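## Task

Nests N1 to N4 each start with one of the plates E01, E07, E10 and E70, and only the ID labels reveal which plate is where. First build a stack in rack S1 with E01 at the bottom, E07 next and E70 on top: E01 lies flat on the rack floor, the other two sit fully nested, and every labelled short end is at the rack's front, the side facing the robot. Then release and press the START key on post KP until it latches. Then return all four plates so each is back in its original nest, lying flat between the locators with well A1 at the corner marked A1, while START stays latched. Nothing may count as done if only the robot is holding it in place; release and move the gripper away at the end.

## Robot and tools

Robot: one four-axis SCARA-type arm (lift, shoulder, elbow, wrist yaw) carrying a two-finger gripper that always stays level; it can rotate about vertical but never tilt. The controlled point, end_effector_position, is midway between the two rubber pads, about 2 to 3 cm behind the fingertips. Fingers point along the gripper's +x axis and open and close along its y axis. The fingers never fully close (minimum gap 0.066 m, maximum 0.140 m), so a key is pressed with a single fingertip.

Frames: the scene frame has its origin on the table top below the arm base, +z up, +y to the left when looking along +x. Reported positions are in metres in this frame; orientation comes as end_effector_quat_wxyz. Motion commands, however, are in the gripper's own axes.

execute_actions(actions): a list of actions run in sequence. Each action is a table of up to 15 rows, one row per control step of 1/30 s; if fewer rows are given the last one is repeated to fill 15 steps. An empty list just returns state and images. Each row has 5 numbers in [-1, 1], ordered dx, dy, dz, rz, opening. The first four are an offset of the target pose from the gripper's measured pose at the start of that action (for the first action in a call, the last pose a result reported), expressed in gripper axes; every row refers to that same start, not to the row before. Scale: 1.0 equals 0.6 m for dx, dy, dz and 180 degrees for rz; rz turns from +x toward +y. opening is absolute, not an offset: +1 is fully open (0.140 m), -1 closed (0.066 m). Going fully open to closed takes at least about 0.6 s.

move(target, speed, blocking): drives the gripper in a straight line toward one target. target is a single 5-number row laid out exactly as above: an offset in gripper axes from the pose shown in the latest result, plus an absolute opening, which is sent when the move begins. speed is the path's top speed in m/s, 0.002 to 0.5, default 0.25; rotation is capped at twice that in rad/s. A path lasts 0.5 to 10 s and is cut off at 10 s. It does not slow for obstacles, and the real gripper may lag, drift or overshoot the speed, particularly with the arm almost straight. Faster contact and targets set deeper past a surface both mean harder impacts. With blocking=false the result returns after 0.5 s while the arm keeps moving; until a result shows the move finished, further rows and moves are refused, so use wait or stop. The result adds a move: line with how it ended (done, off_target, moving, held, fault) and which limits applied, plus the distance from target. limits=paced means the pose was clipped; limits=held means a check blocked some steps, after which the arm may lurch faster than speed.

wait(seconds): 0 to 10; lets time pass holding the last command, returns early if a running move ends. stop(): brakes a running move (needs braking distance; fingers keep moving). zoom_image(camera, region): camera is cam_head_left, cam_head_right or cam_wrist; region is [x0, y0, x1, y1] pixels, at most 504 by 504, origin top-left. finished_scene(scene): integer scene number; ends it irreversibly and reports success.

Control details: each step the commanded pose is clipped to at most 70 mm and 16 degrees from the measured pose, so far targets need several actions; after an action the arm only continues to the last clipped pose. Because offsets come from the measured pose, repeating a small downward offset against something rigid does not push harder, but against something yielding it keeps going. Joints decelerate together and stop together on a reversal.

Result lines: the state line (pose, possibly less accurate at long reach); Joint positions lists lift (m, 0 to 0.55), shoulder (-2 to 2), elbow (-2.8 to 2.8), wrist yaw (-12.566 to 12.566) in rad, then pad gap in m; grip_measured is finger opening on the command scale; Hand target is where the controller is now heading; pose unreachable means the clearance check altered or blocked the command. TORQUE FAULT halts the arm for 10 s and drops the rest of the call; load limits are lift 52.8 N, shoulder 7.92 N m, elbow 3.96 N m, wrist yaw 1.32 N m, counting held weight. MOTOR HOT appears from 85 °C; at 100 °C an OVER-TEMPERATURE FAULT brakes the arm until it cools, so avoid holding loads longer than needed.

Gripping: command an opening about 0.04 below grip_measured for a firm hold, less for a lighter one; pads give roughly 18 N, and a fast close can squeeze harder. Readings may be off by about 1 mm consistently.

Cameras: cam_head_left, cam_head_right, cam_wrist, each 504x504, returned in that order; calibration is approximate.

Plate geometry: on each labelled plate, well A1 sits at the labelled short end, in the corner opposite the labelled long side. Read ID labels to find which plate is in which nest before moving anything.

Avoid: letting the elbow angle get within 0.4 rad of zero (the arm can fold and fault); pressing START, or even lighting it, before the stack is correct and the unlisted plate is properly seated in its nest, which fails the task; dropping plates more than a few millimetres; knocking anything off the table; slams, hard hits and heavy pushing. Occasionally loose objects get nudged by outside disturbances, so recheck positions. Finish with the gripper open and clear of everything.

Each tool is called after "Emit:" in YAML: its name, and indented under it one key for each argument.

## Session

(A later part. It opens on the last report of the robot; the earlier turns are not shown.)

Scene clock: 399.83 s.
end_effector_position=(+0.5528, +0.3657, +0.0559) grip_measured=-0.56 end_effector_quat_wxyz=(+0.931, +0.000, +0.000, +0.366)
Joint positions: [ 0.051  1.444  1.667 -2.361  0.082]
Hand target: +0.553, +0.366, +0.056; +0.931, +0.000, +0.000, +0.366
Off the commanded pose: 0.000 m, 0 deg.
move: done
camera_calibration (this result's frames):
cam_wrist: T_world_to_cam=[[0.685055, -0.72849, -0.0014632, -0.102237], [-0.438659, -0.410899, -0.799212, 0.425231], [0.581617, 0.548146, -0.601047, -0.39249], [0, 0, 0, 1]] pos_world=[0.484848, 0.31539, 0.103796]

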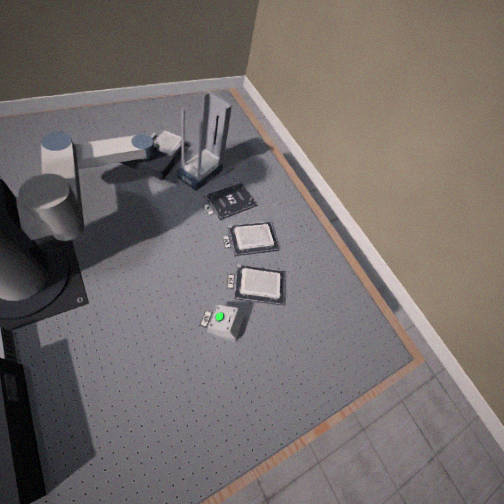

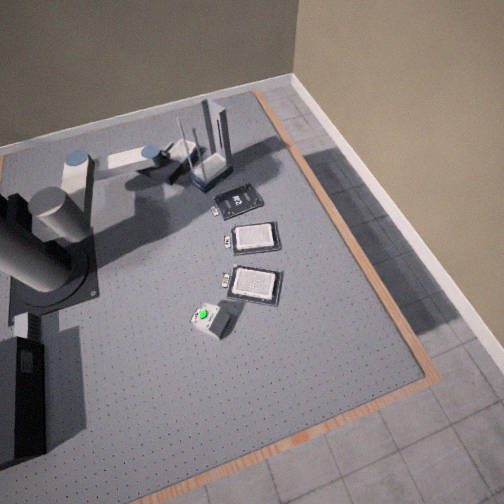

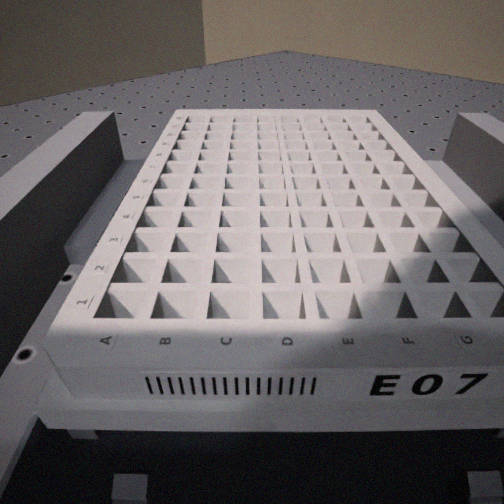

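Emit:
move:
  target: [0.0001, -0.0003, -0.035, -0.00025, -0.61]
  speed: 0.03

Emit:
execute_actions:
  actions:
    - [[0,0,0,0,-0.57],[0,0,0,0,-0.54],[0,0,0,0,-0.50],[0,0,0,0,-0.45],[0,0,0,0,-0.40],[0,0,0,0,-0.33],[0,0,0,0,-0.26],[0,0,0,0,-0.18],[0,0,0,0,-0.10],[0,0,0,0,-0.03],[0,0,0,0,0.0]]

Scene clock: 406.00 s.
end_effector_position=(+0.5529, +0.3656, +0.0348) grip_measured=-0.56 end_effector_quat_wxyz=(+0.931, +0.000, +0.000, +0.366)
Joint positions: [ 0.03   1.444  1.667 -2.362  0.082]
Hand target: +0.553, +0.366, +0.035; +0.931, +0.000, +0.000, +0.366
Off the commanded pose: 0.000 m, 0 deg.
move: done
camera_calibration (this result's frames):
cam_wrist: T_world_to_cam=[[0.68467, -0.728852, -0.0014632, -0.102032], [-0.438876, -0.410667, -0.799212, 0.408437], [0.581906, 0.547839, -0.601047, -0.40523], [0, 0, 0, 1]] pos_world=[0.484918, 0.315366, 0.0827165]

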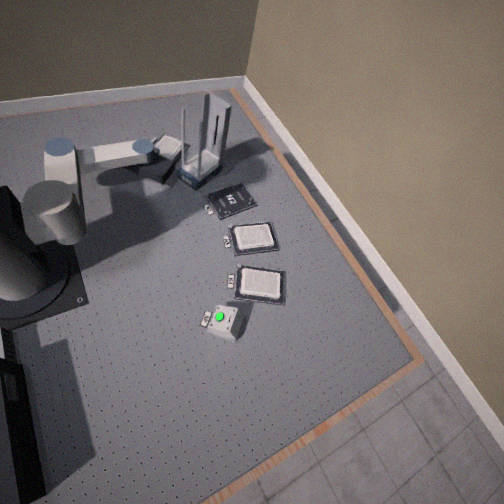

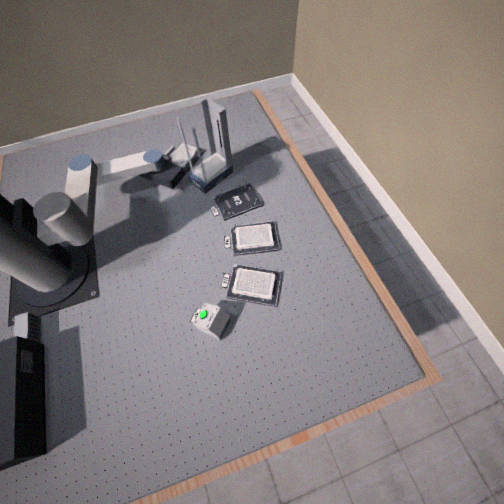

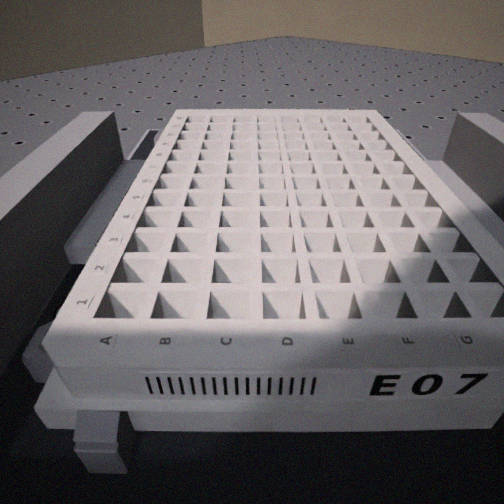

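Scene clock: 406.50 s.
end_effector_position=(+0.5529, +0.3656, +0.0348) grip_measured=+0.00 end_effector_quat_wxyz=(+0.931, +0.000, +0.000, +0.366)
Joint positions: [ 0.03   1.444  1.667 -2.362  0.103]
Hand target: +0.553, +0.366, +0.035; +0.931, +0.000, +0.000, +0.366
Off the commanded pose: 0.000 m, 0 deg.
camera_calibration (this result's frames):
cam_wrist: T_world_to_cam=[[0.684681, -0.728842, -0.0014632, -0.102034], [-0.43887, -0.410674, -0.799212, 0.408435], [0.581898, 0.547847, -0.601047, -0.405228], [0, 0, 0, 1]] pos_world=[0.484913, 0.31537, 0.0827157]

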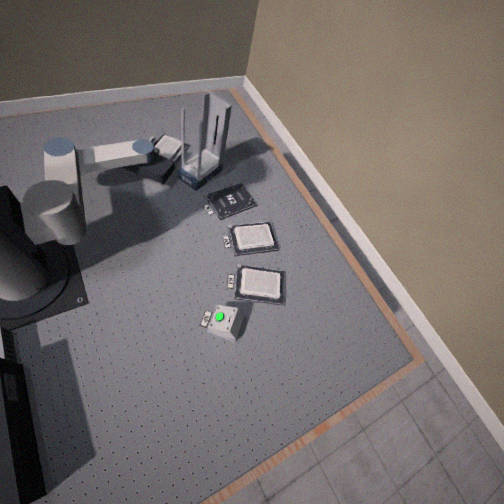

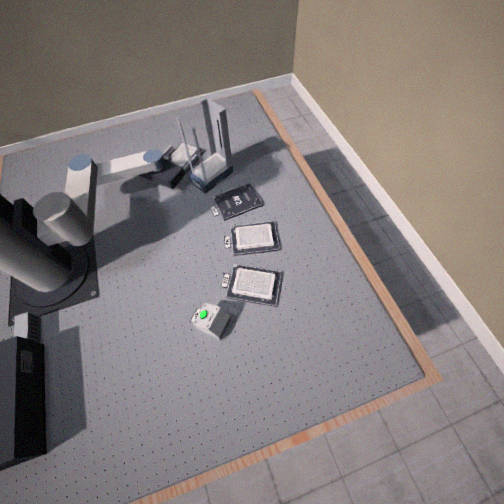

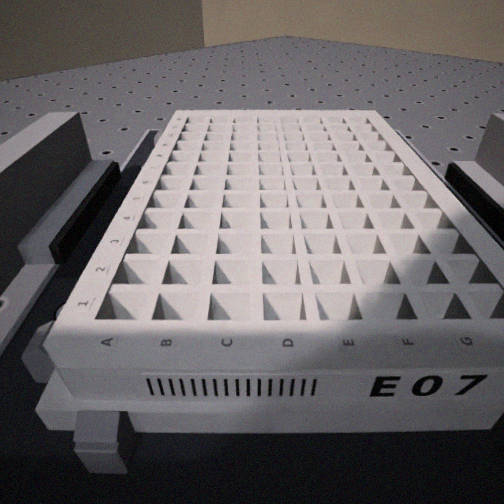

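Emit:
move:
  target: [-0.1483, 0.0, 0.0917, 0.0, 0.0]
  speed: 0.2

Emit:
move:
  target: [-0.12011, -0.21225, 0.0, -0.09052, 0.0]
  speed: 0.25

Scene clock: 412.50 s.
end_effector_position=(+0.4877, +0.3049, +0.0899) grip_measured=+0.00 end_effector_quat_wxyz=(+0.931, +0.000, +0.000, +0.366)
Joint positions: [ 0.085  1.641  1.206 -2.099  0.103]
Hand target: +0.488, +0.305, +0.090; +0.931, +0.000, +0.000, +0.366
Off the commanded pose: 0.000 m, 0 deg.
move: done
camera_calibration (this result's frames):
cam_wrist: T_world_to_cam=[[0.68446, -0.729049, -0.0014632, -0.101362], [-0.438994, -0.410541, -0.799212, 0.398958], [0.582065, 0.547671, -0.601047, -0.300977], [0, 0, 0, 1]] pos_world=[0.419707, 0.254727, 0.137802]

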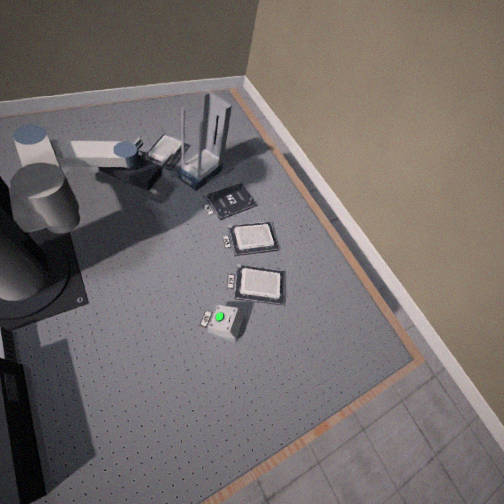

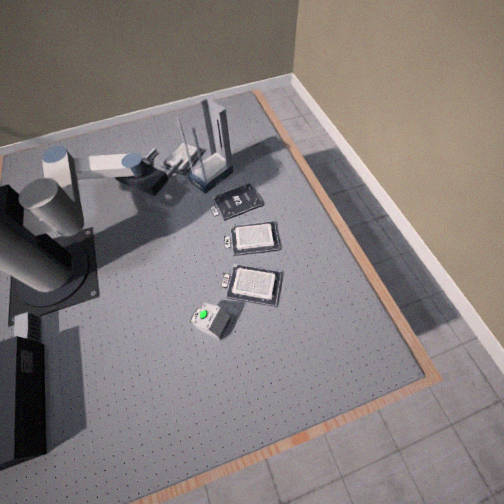

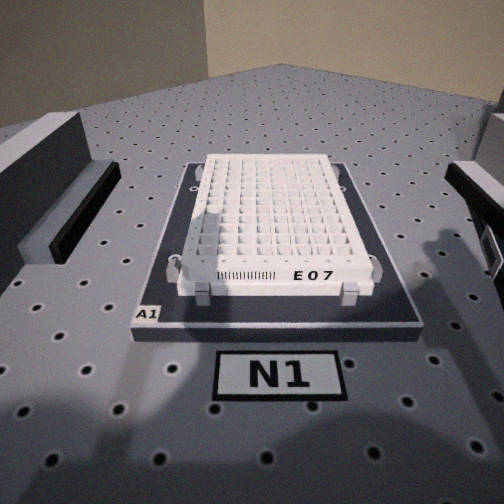

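Scene clock: 413.47 s.
end_effector_position=(+0.5216, +0.1625, +0.0899) grip_measured=+0.00 end_effector_quat_wxyz=(+0.973, +0.000, +0.000, +0.230)
Joint positions: [ 0.085  1.368  0.961 -1.865  0.103]
Hand target: +0.522, +0.163, +0.090; +0.973, +0.000, +0.000, +0.230
Off the commanded pose: 0.000 m, 0 deg.
move: done
camera_calibration (this result's frames):
cam_wrist: T_world_to_cam=[[0.451841, -0.892097, -0.0014632, -0.0805983], [-0.536722, -0.270535, -0.799212, 0.383584], [0.712579, 0.361902, -0.601047, -0.28059], [0, 0, 0, 1]] pos_world=[0.442238, 0.133417, 0.1378]

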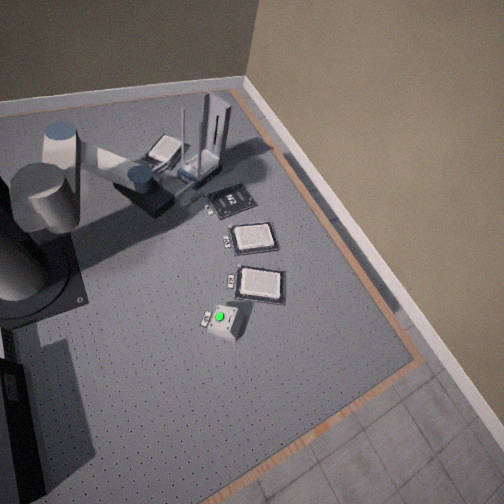

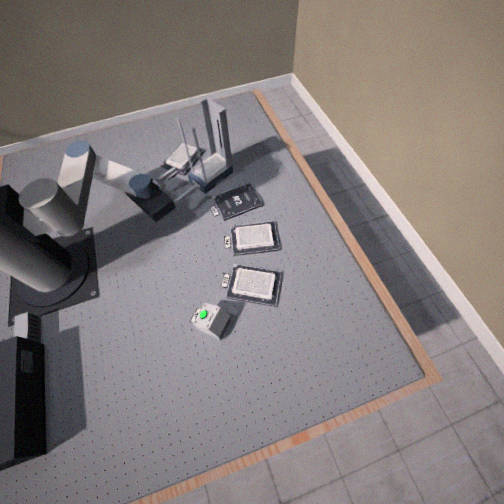

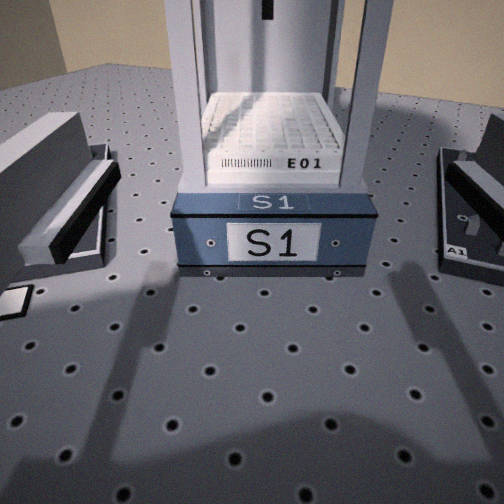

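Emit:
move:
  target: [0.2334, 0.0004, -0.044, 0.00015, 0.0]
  speed: 0.2

Scene clock: 417.87 s.
end_effector_position=(+0.6468, +0.2254, +0.0635) grip_measured=+0.00 end_effector_quat_wxyz=(+0.973, +0.000, +0.000, +0.230)
Joint positions: [ 0.058  1.114  1.65  -2.3    0.103]
Hand target: +0.647, +0.225, +0.064; +0.973, +0.000, +0.000, +0.230
Off the commanded pose: 0.000 m, 0 deg.
move: done
camera_calibration (this result's frames):
cam_wrist: T_world_to_cam=[[0.452521, -0.891753, -0.0014632, -0.0816059], [-0.536516, -0.270944, -0.799212, 0.446646], [0.712303, 0.362445, -0.601047, -0.408384], [0, 0, 0, 1]] pos_world=[0.567454, 0.196261, 0.111387]

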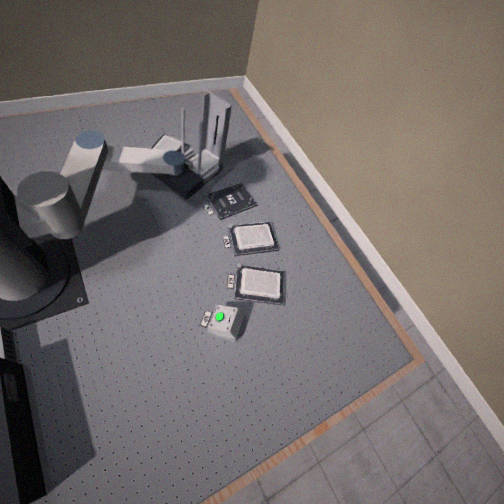

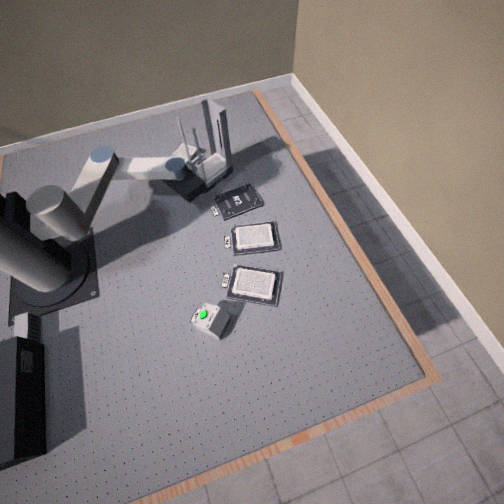

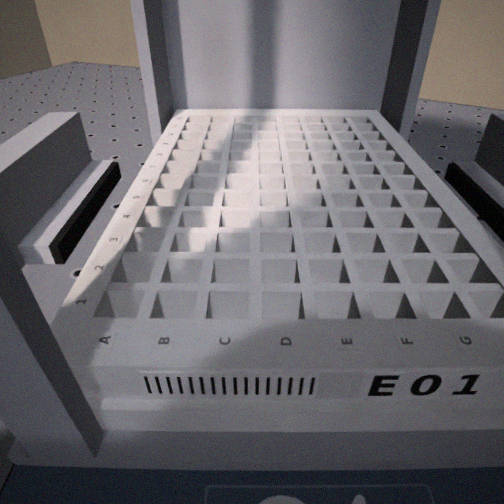

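Emit:
execute_actions:
  actions:
    - [[0,0,0,0,-0.08],[0,0,0,0,-0.16],[0,0,0,0,-0.24],[0,0,0,0,-0.32],[0,0,0,0,-0.38],[0,0,0,0,-0.44],[0,0,0,0,-0.48],[0,0,0,0,-0.51],[0,0,0,0,-0.53],[0,0,0,0,-0.55],[0,0,0,0,-0.57],[0,0,0,0,-0.59],[0,0,0,0,-0.61],[0,0,0,0,-0.61],[0,0,0,0,-0.61]]

Emit:
move:
  target: [0.0, 0.0, 0.4375, 0.0, -0.61]
  speed: 0.3

Scene clock: 420.57 s.
end_effector_position=(+0.6468, +0.2254, +0.0635) grip_measured=-0.56 end_effector_quat_wxyz=(+0.973, +0.000, +0.000, +0.230)
Joint positions: [ 0.058  1.114  1.65  -2.3    0.082]
Hand target: +0.647, +0.225, +0.063; +0.973, +0.000, +0.000, +0.230
Off the commanded pose: 0.000 m, 0 deg.
camera_calibration (this result's frames):
cam_wrist: T_world_to_cam=[[0.452502, -0.891762, -0.0014632, -0.0815992], [-0.536522, -0.270933, -0.799212, 0.446646], [0.712311, 0.36243, -0.601047, -0.408384], [0, 0, 0, 1]] pos_world=[0.567456, 0.196255, 0.111387]

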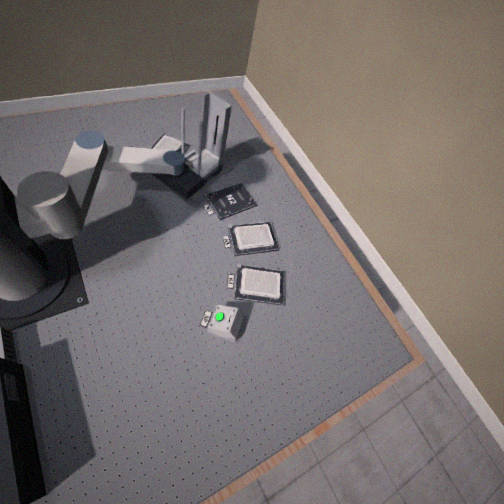

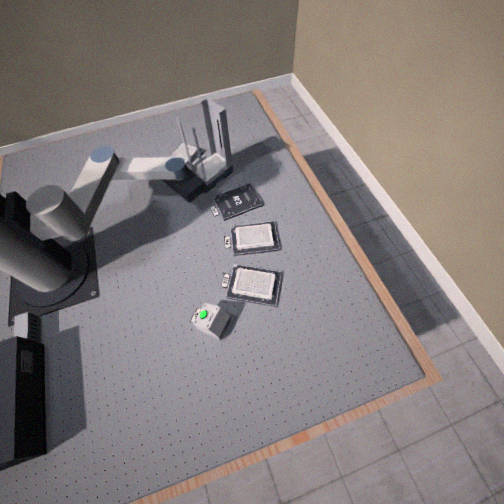

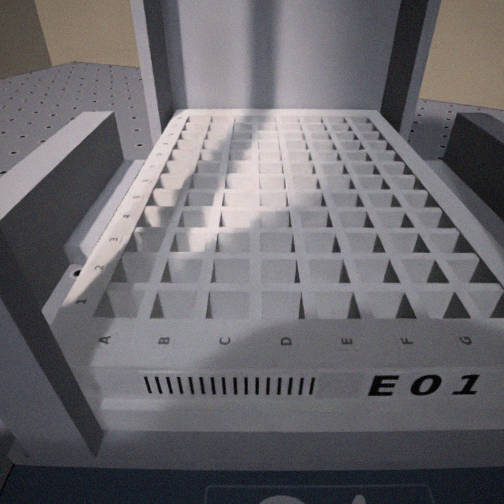

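Scene clock: 421.90 s.
end_effector_position=(+0.6468, +0.2254, +0.3260) grip_measured=-0.56 end_effector_quat_wxyz=(+0.973, +0.000, +0.000, +0.230)
Joint positions: [ 0.321  1.114  1.65  -2.3    0.082]
Hand target: +0.647, +0.225, +0.326; +0.973, +0.000, +0.000, +0.230
Off the commanded pose: 0.000 m, 0 deg.
move: done
camera_calibration (this result's frames):
cam_wrist: T_world_to_cam=[[0.452541, -0.891742, -0.0014632, -0.0812297], [-0.53651, -0.270956, -0.799212, 0.656484], [0.712295, 0.362461, -0.601047, -0.250579], [0, 0, 0, 1]] pos_world=[0.567456, 0.196268, 0.373942]

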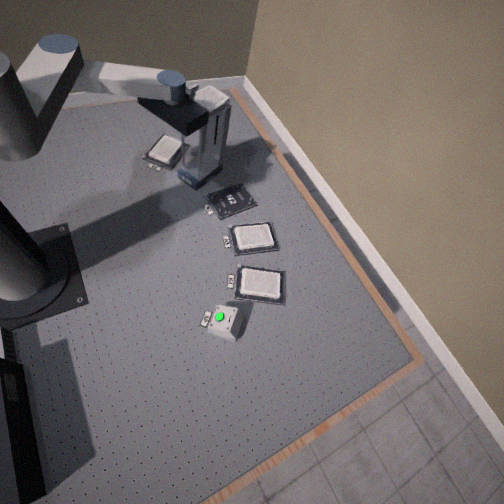

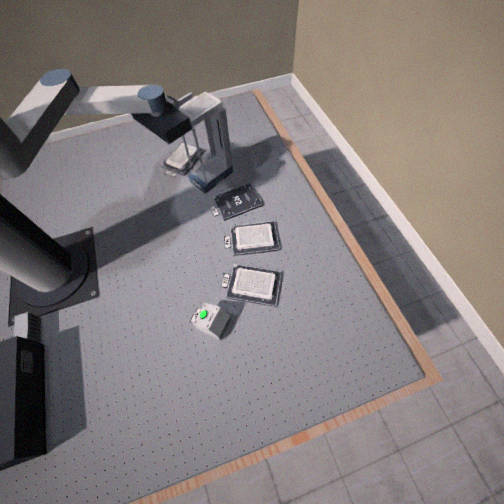

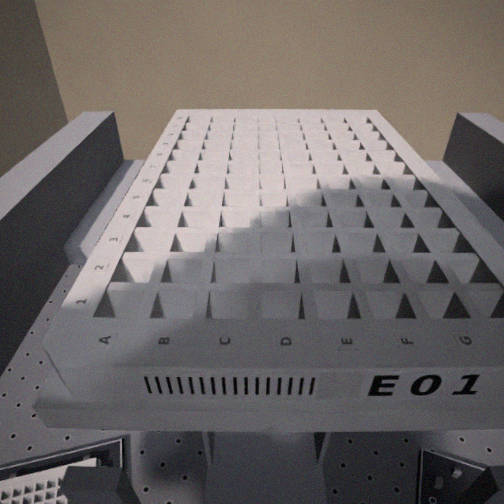

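Emit:
move:
  target: [-0.05333, -0.2856, 0.0, -0.121063, -0.61]
  speed: 0.3

Emit:
move:
  target: [0.0, 0.0, -0.45, 0.0, -0.61]
  speed: 0.35

Scene clock: 427.20 s.
end_effector_position=(+0.6950, +0.0577, +0.3260) grip_measured=-0.56 end_effector_quat_wxyz=(+0.999, +0.000, +0.000, +0.042)
Joint positions: [ 0.321  0.795  1.652 -2.363  0.082]
Hand target: +0.695, +0.058, +0.326; +0.999, +0.000, +0.000, +0.042
Off the commanded pose: 0.000 m, 0 deg.
move: done
camera_calibration (this result's frames):
cam_wrist: T_world_to_cam=[[0.0887706, -0.996051, -0.0014632, 0.0062976], [-0.598779, -0.0521906, -0.799212, 0.667533], [0.79598, 0.0718227, -0.601047, -0.265485], [0, 0, 0, 1]] pos_world=[0.610466, 0.0601795, 0.373941]

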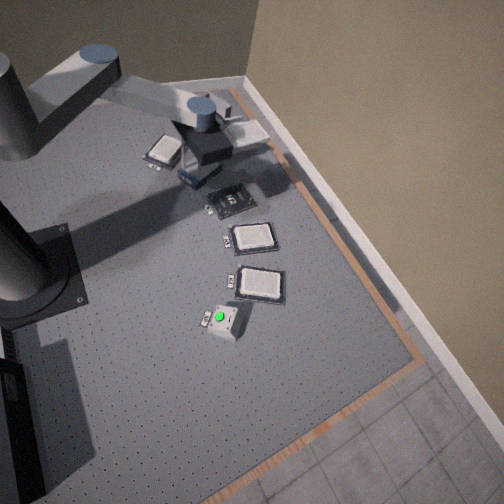

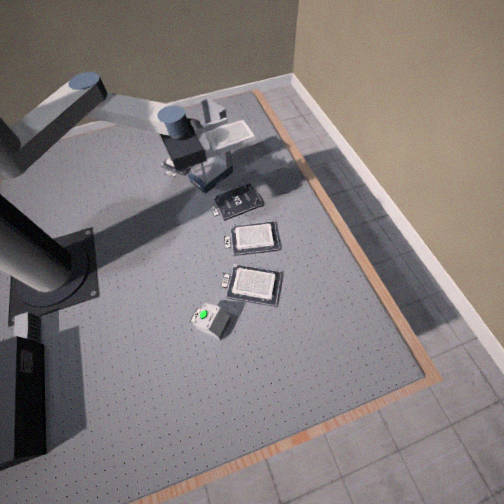

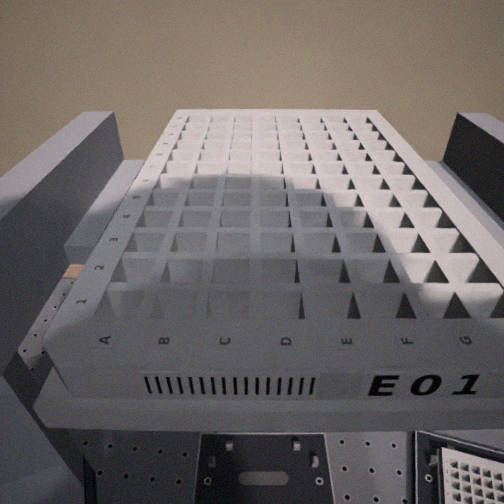

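Scene clock: 428.50 s.
end_effector_position=(+0.6950, +0.0577, +0.0560) grip_measured=-0.56 end_effector_quat_wxyz=(+0.999, +0.000, +0.000, +0.042)
Joint positions: [ 0.051  0.795  1.652 -2.363  0.082]
Hand target: +0.695, +0.058, +0.056; +0.999, +0.000, +0.000, +0.042
Off the commanded pose: 0.000 m, 0 deg.
move: done
camera_calibration (this result's frames):
cam_wrist: T_world_to_cam=[[0.0887293, -0.996055, -0.0014632, 0.00591974], [-0.598781, -0.0521658, -0.799212, 0.451677], [0.795983, 0.0717896, -0.601047, -0.427809], [0, 0, 0, 1]] pos_world=[0.610459, 0.0601707, 0.103861]

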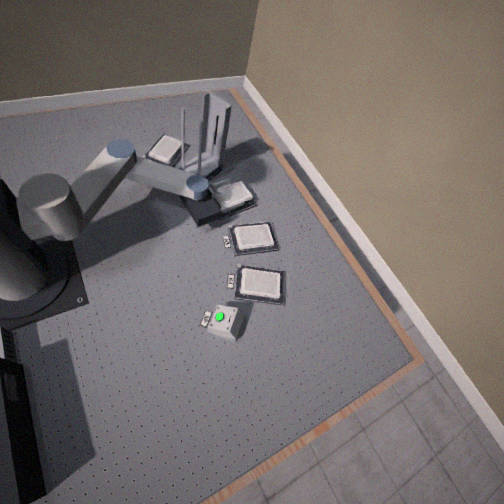

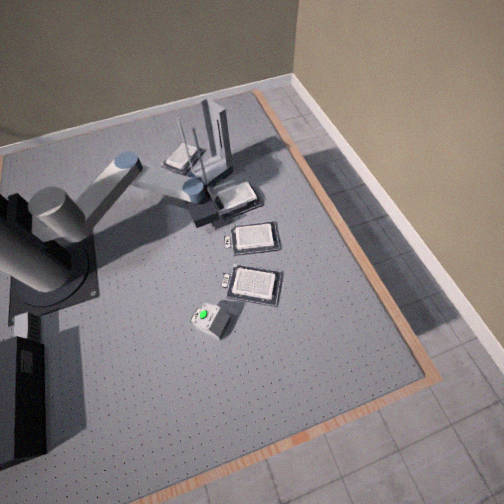

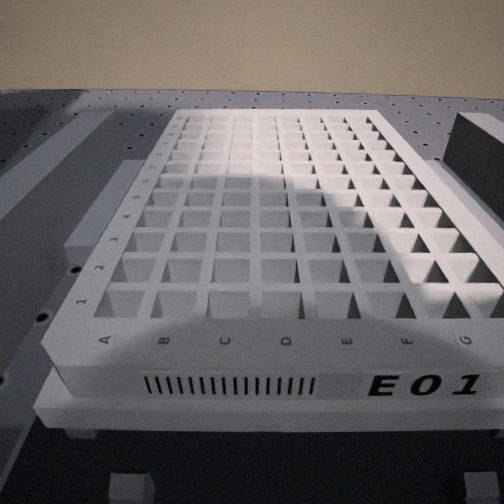

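Emit:
move:
  target: [0.0, 0.0003, -0.0351, 0.0002, -0.61]
  speed: 0.03

Emit:
execute_actions:
  actions:
    - [[0,0,0,0,-0.57],[0,0,0,0,-0.54],[0,0,0,0,-0.50],[0,0,0,0,-0.45],[0,0,0,0,-0.40],[0,0,0,0,-0.33],[0,0,0,0,-0.26],[0,0,0,0,-0.18],[0,0,0,0,-0.10],[0,0,0,0,-0.03],[0,0,0,0,0.0]]

Scene clock: 432.77 s.
end_effector_position=(+0.6950, +0.0578, +0.0348) grip_measured=-0.56 end_effector_quat_wxyz=(+0.999, +0.000, +0.000, +0.042)
Joint positions: [ 0.03   0.795  1.652 -2.363  0.082]
Hand target: +0.695, +0.058, +0.035; +0.999, +0.000, +0.000, +0.042
Off the commanded pose: 0.000 m, 0 deg.
move: done
camera_calibration (this result's frames):
cam_wrist: T_world_to_cam=[[0.0889051, -0.996039, -0.0014632, 0.00581571], [-0.598772, -0.0522715, -0.799212, 0.434782], [0.79597, 0.0719302, -0.601047, -0.440513], [0, 0, 0, 1]] pos_world=[0.610453, 0.0602056, 0.0827221]

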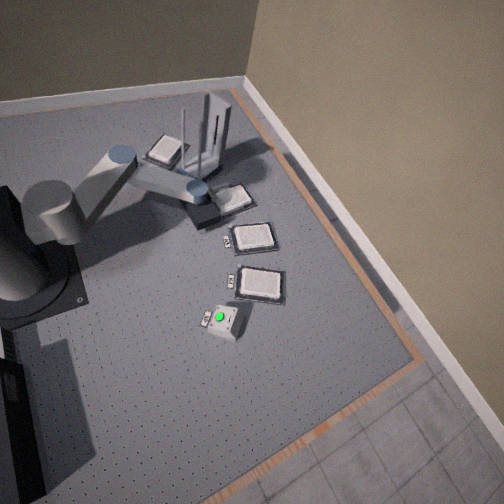

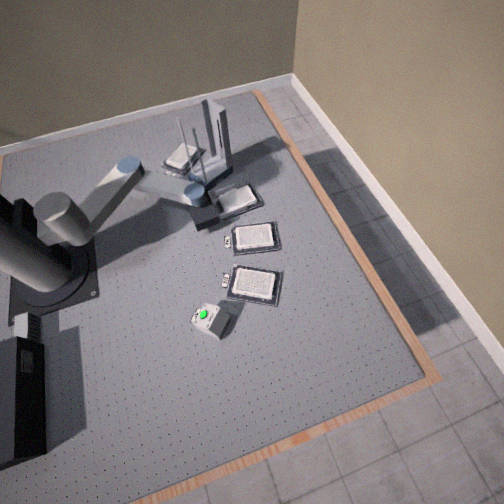

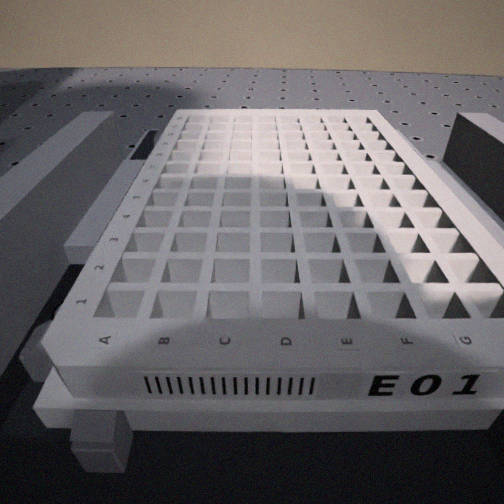

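Scene clock: 433.27 s.
end_effector_position=(+0.6950, +0.0578, +0.0348) grip_measured=+0.00 end_effector_quat_wxyz=(+0.999, +0.000, +0.000, +0.042)
Joint positions: [ 0.03   0.795  1.652 -2.363  0.103]
Hand target: +0.695, +0.058, +0.035; +0.999, +0.000, +0.000, +0.042
Off the commanded pose: 0.000 m, 0 deg.
camera_calibration (this result's frames):
cam_wrist: T_world_to_cam=[[0.0888887, -0.99604, -0.0014632, 0.00581865], [-0.598772, -0.0522617, -0.799212, 0.434781], [0.795971, 0.0719171, -0.601047, -0.440514], [0, 0, 0, 1]] pos_world=[0.610454, 0.0601985, 0.0827213]

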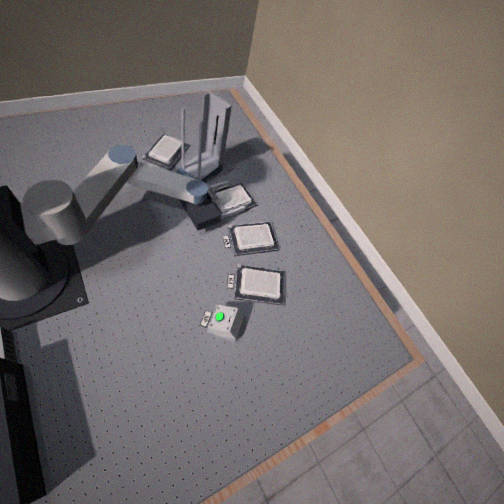

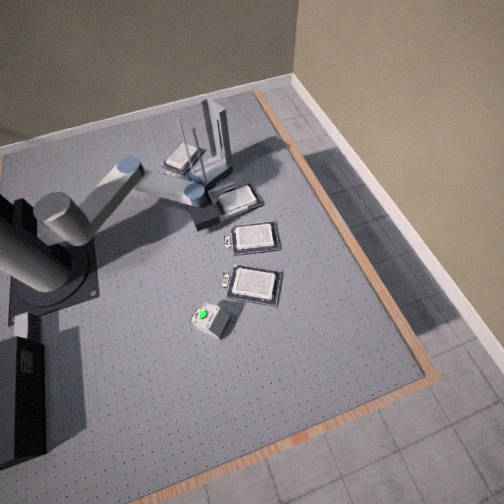

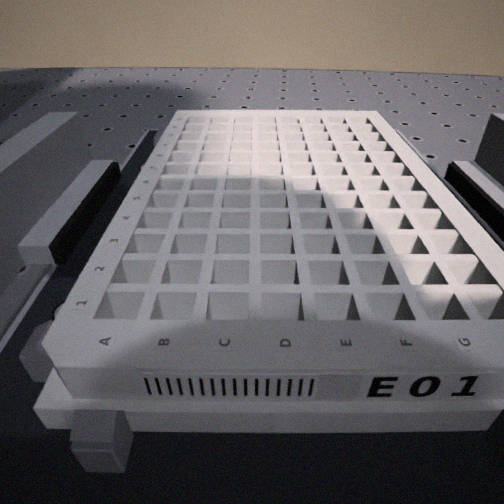

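Now back away and up to clear and verify.

Emit:
move:
  target: [-0.2, 0.0, 0.15, 0.0, 0.0]
  speed: 0.25

Scene clock: 435.67 s.
end_effector_position=(+0.5753, +0.0477, +0.1249) grip_measured=+0.00 end_effector_quat_wxyz=(+0.999, +0.000, +0.000, +0.042)
Joint positions: [ 0.12   1.05   1.052 -2.019  0.103]
Hand target: +0.575, +0.048, +0.125; +0.999, +0.000, +0.000, +0.042
Off the commanded pose: 0.000 m, 0 deg.
move: done
camera_calibration (this result's frames):
cam_wrist: T_world_to_cam=[[0.0886056, -0.996066, -0.0014632, 0.00669473], [-0.598787, -0.0520915, -0.799212, 0.43459], [0.795992, 0.0716908, -0.601047, -0.290412], [0, 0, 0, 1]] pos_world=[0.490799, 0.0501267, 0.172788]

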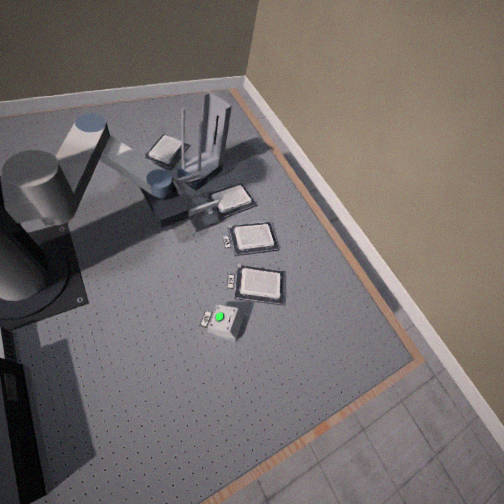

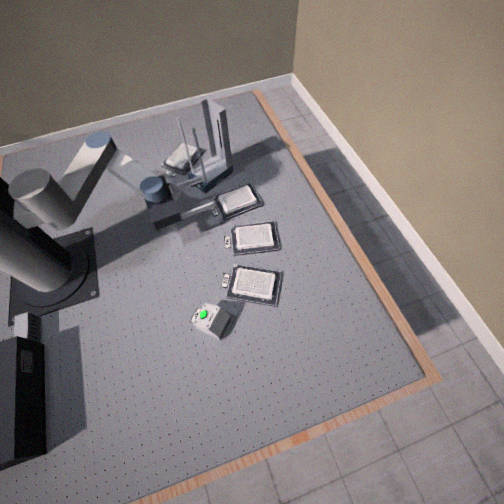

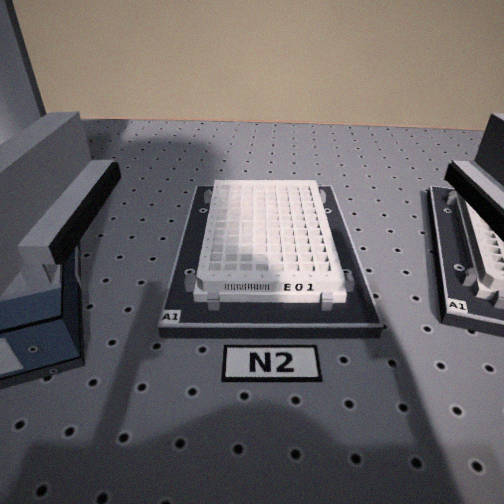

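Emit:
zoom_image:
  camera: "cam_head_left"
  region: [130, 120, 310, 350]

Region (130, 120, 310, 350) of cam_head_left's 504x504 image, scaled by 2.191, with more detail than that image has; it fills the left 394 columns of this view, and the rest is white.

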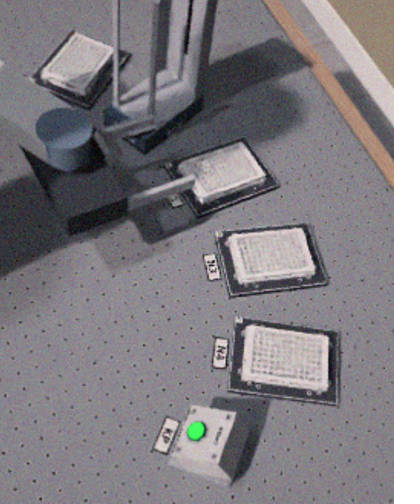

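All four plates are seated, START is still lit, and the gripper is clear.

Emit:
finished_scene:
  scene: 2

The scene is finished: the task was done.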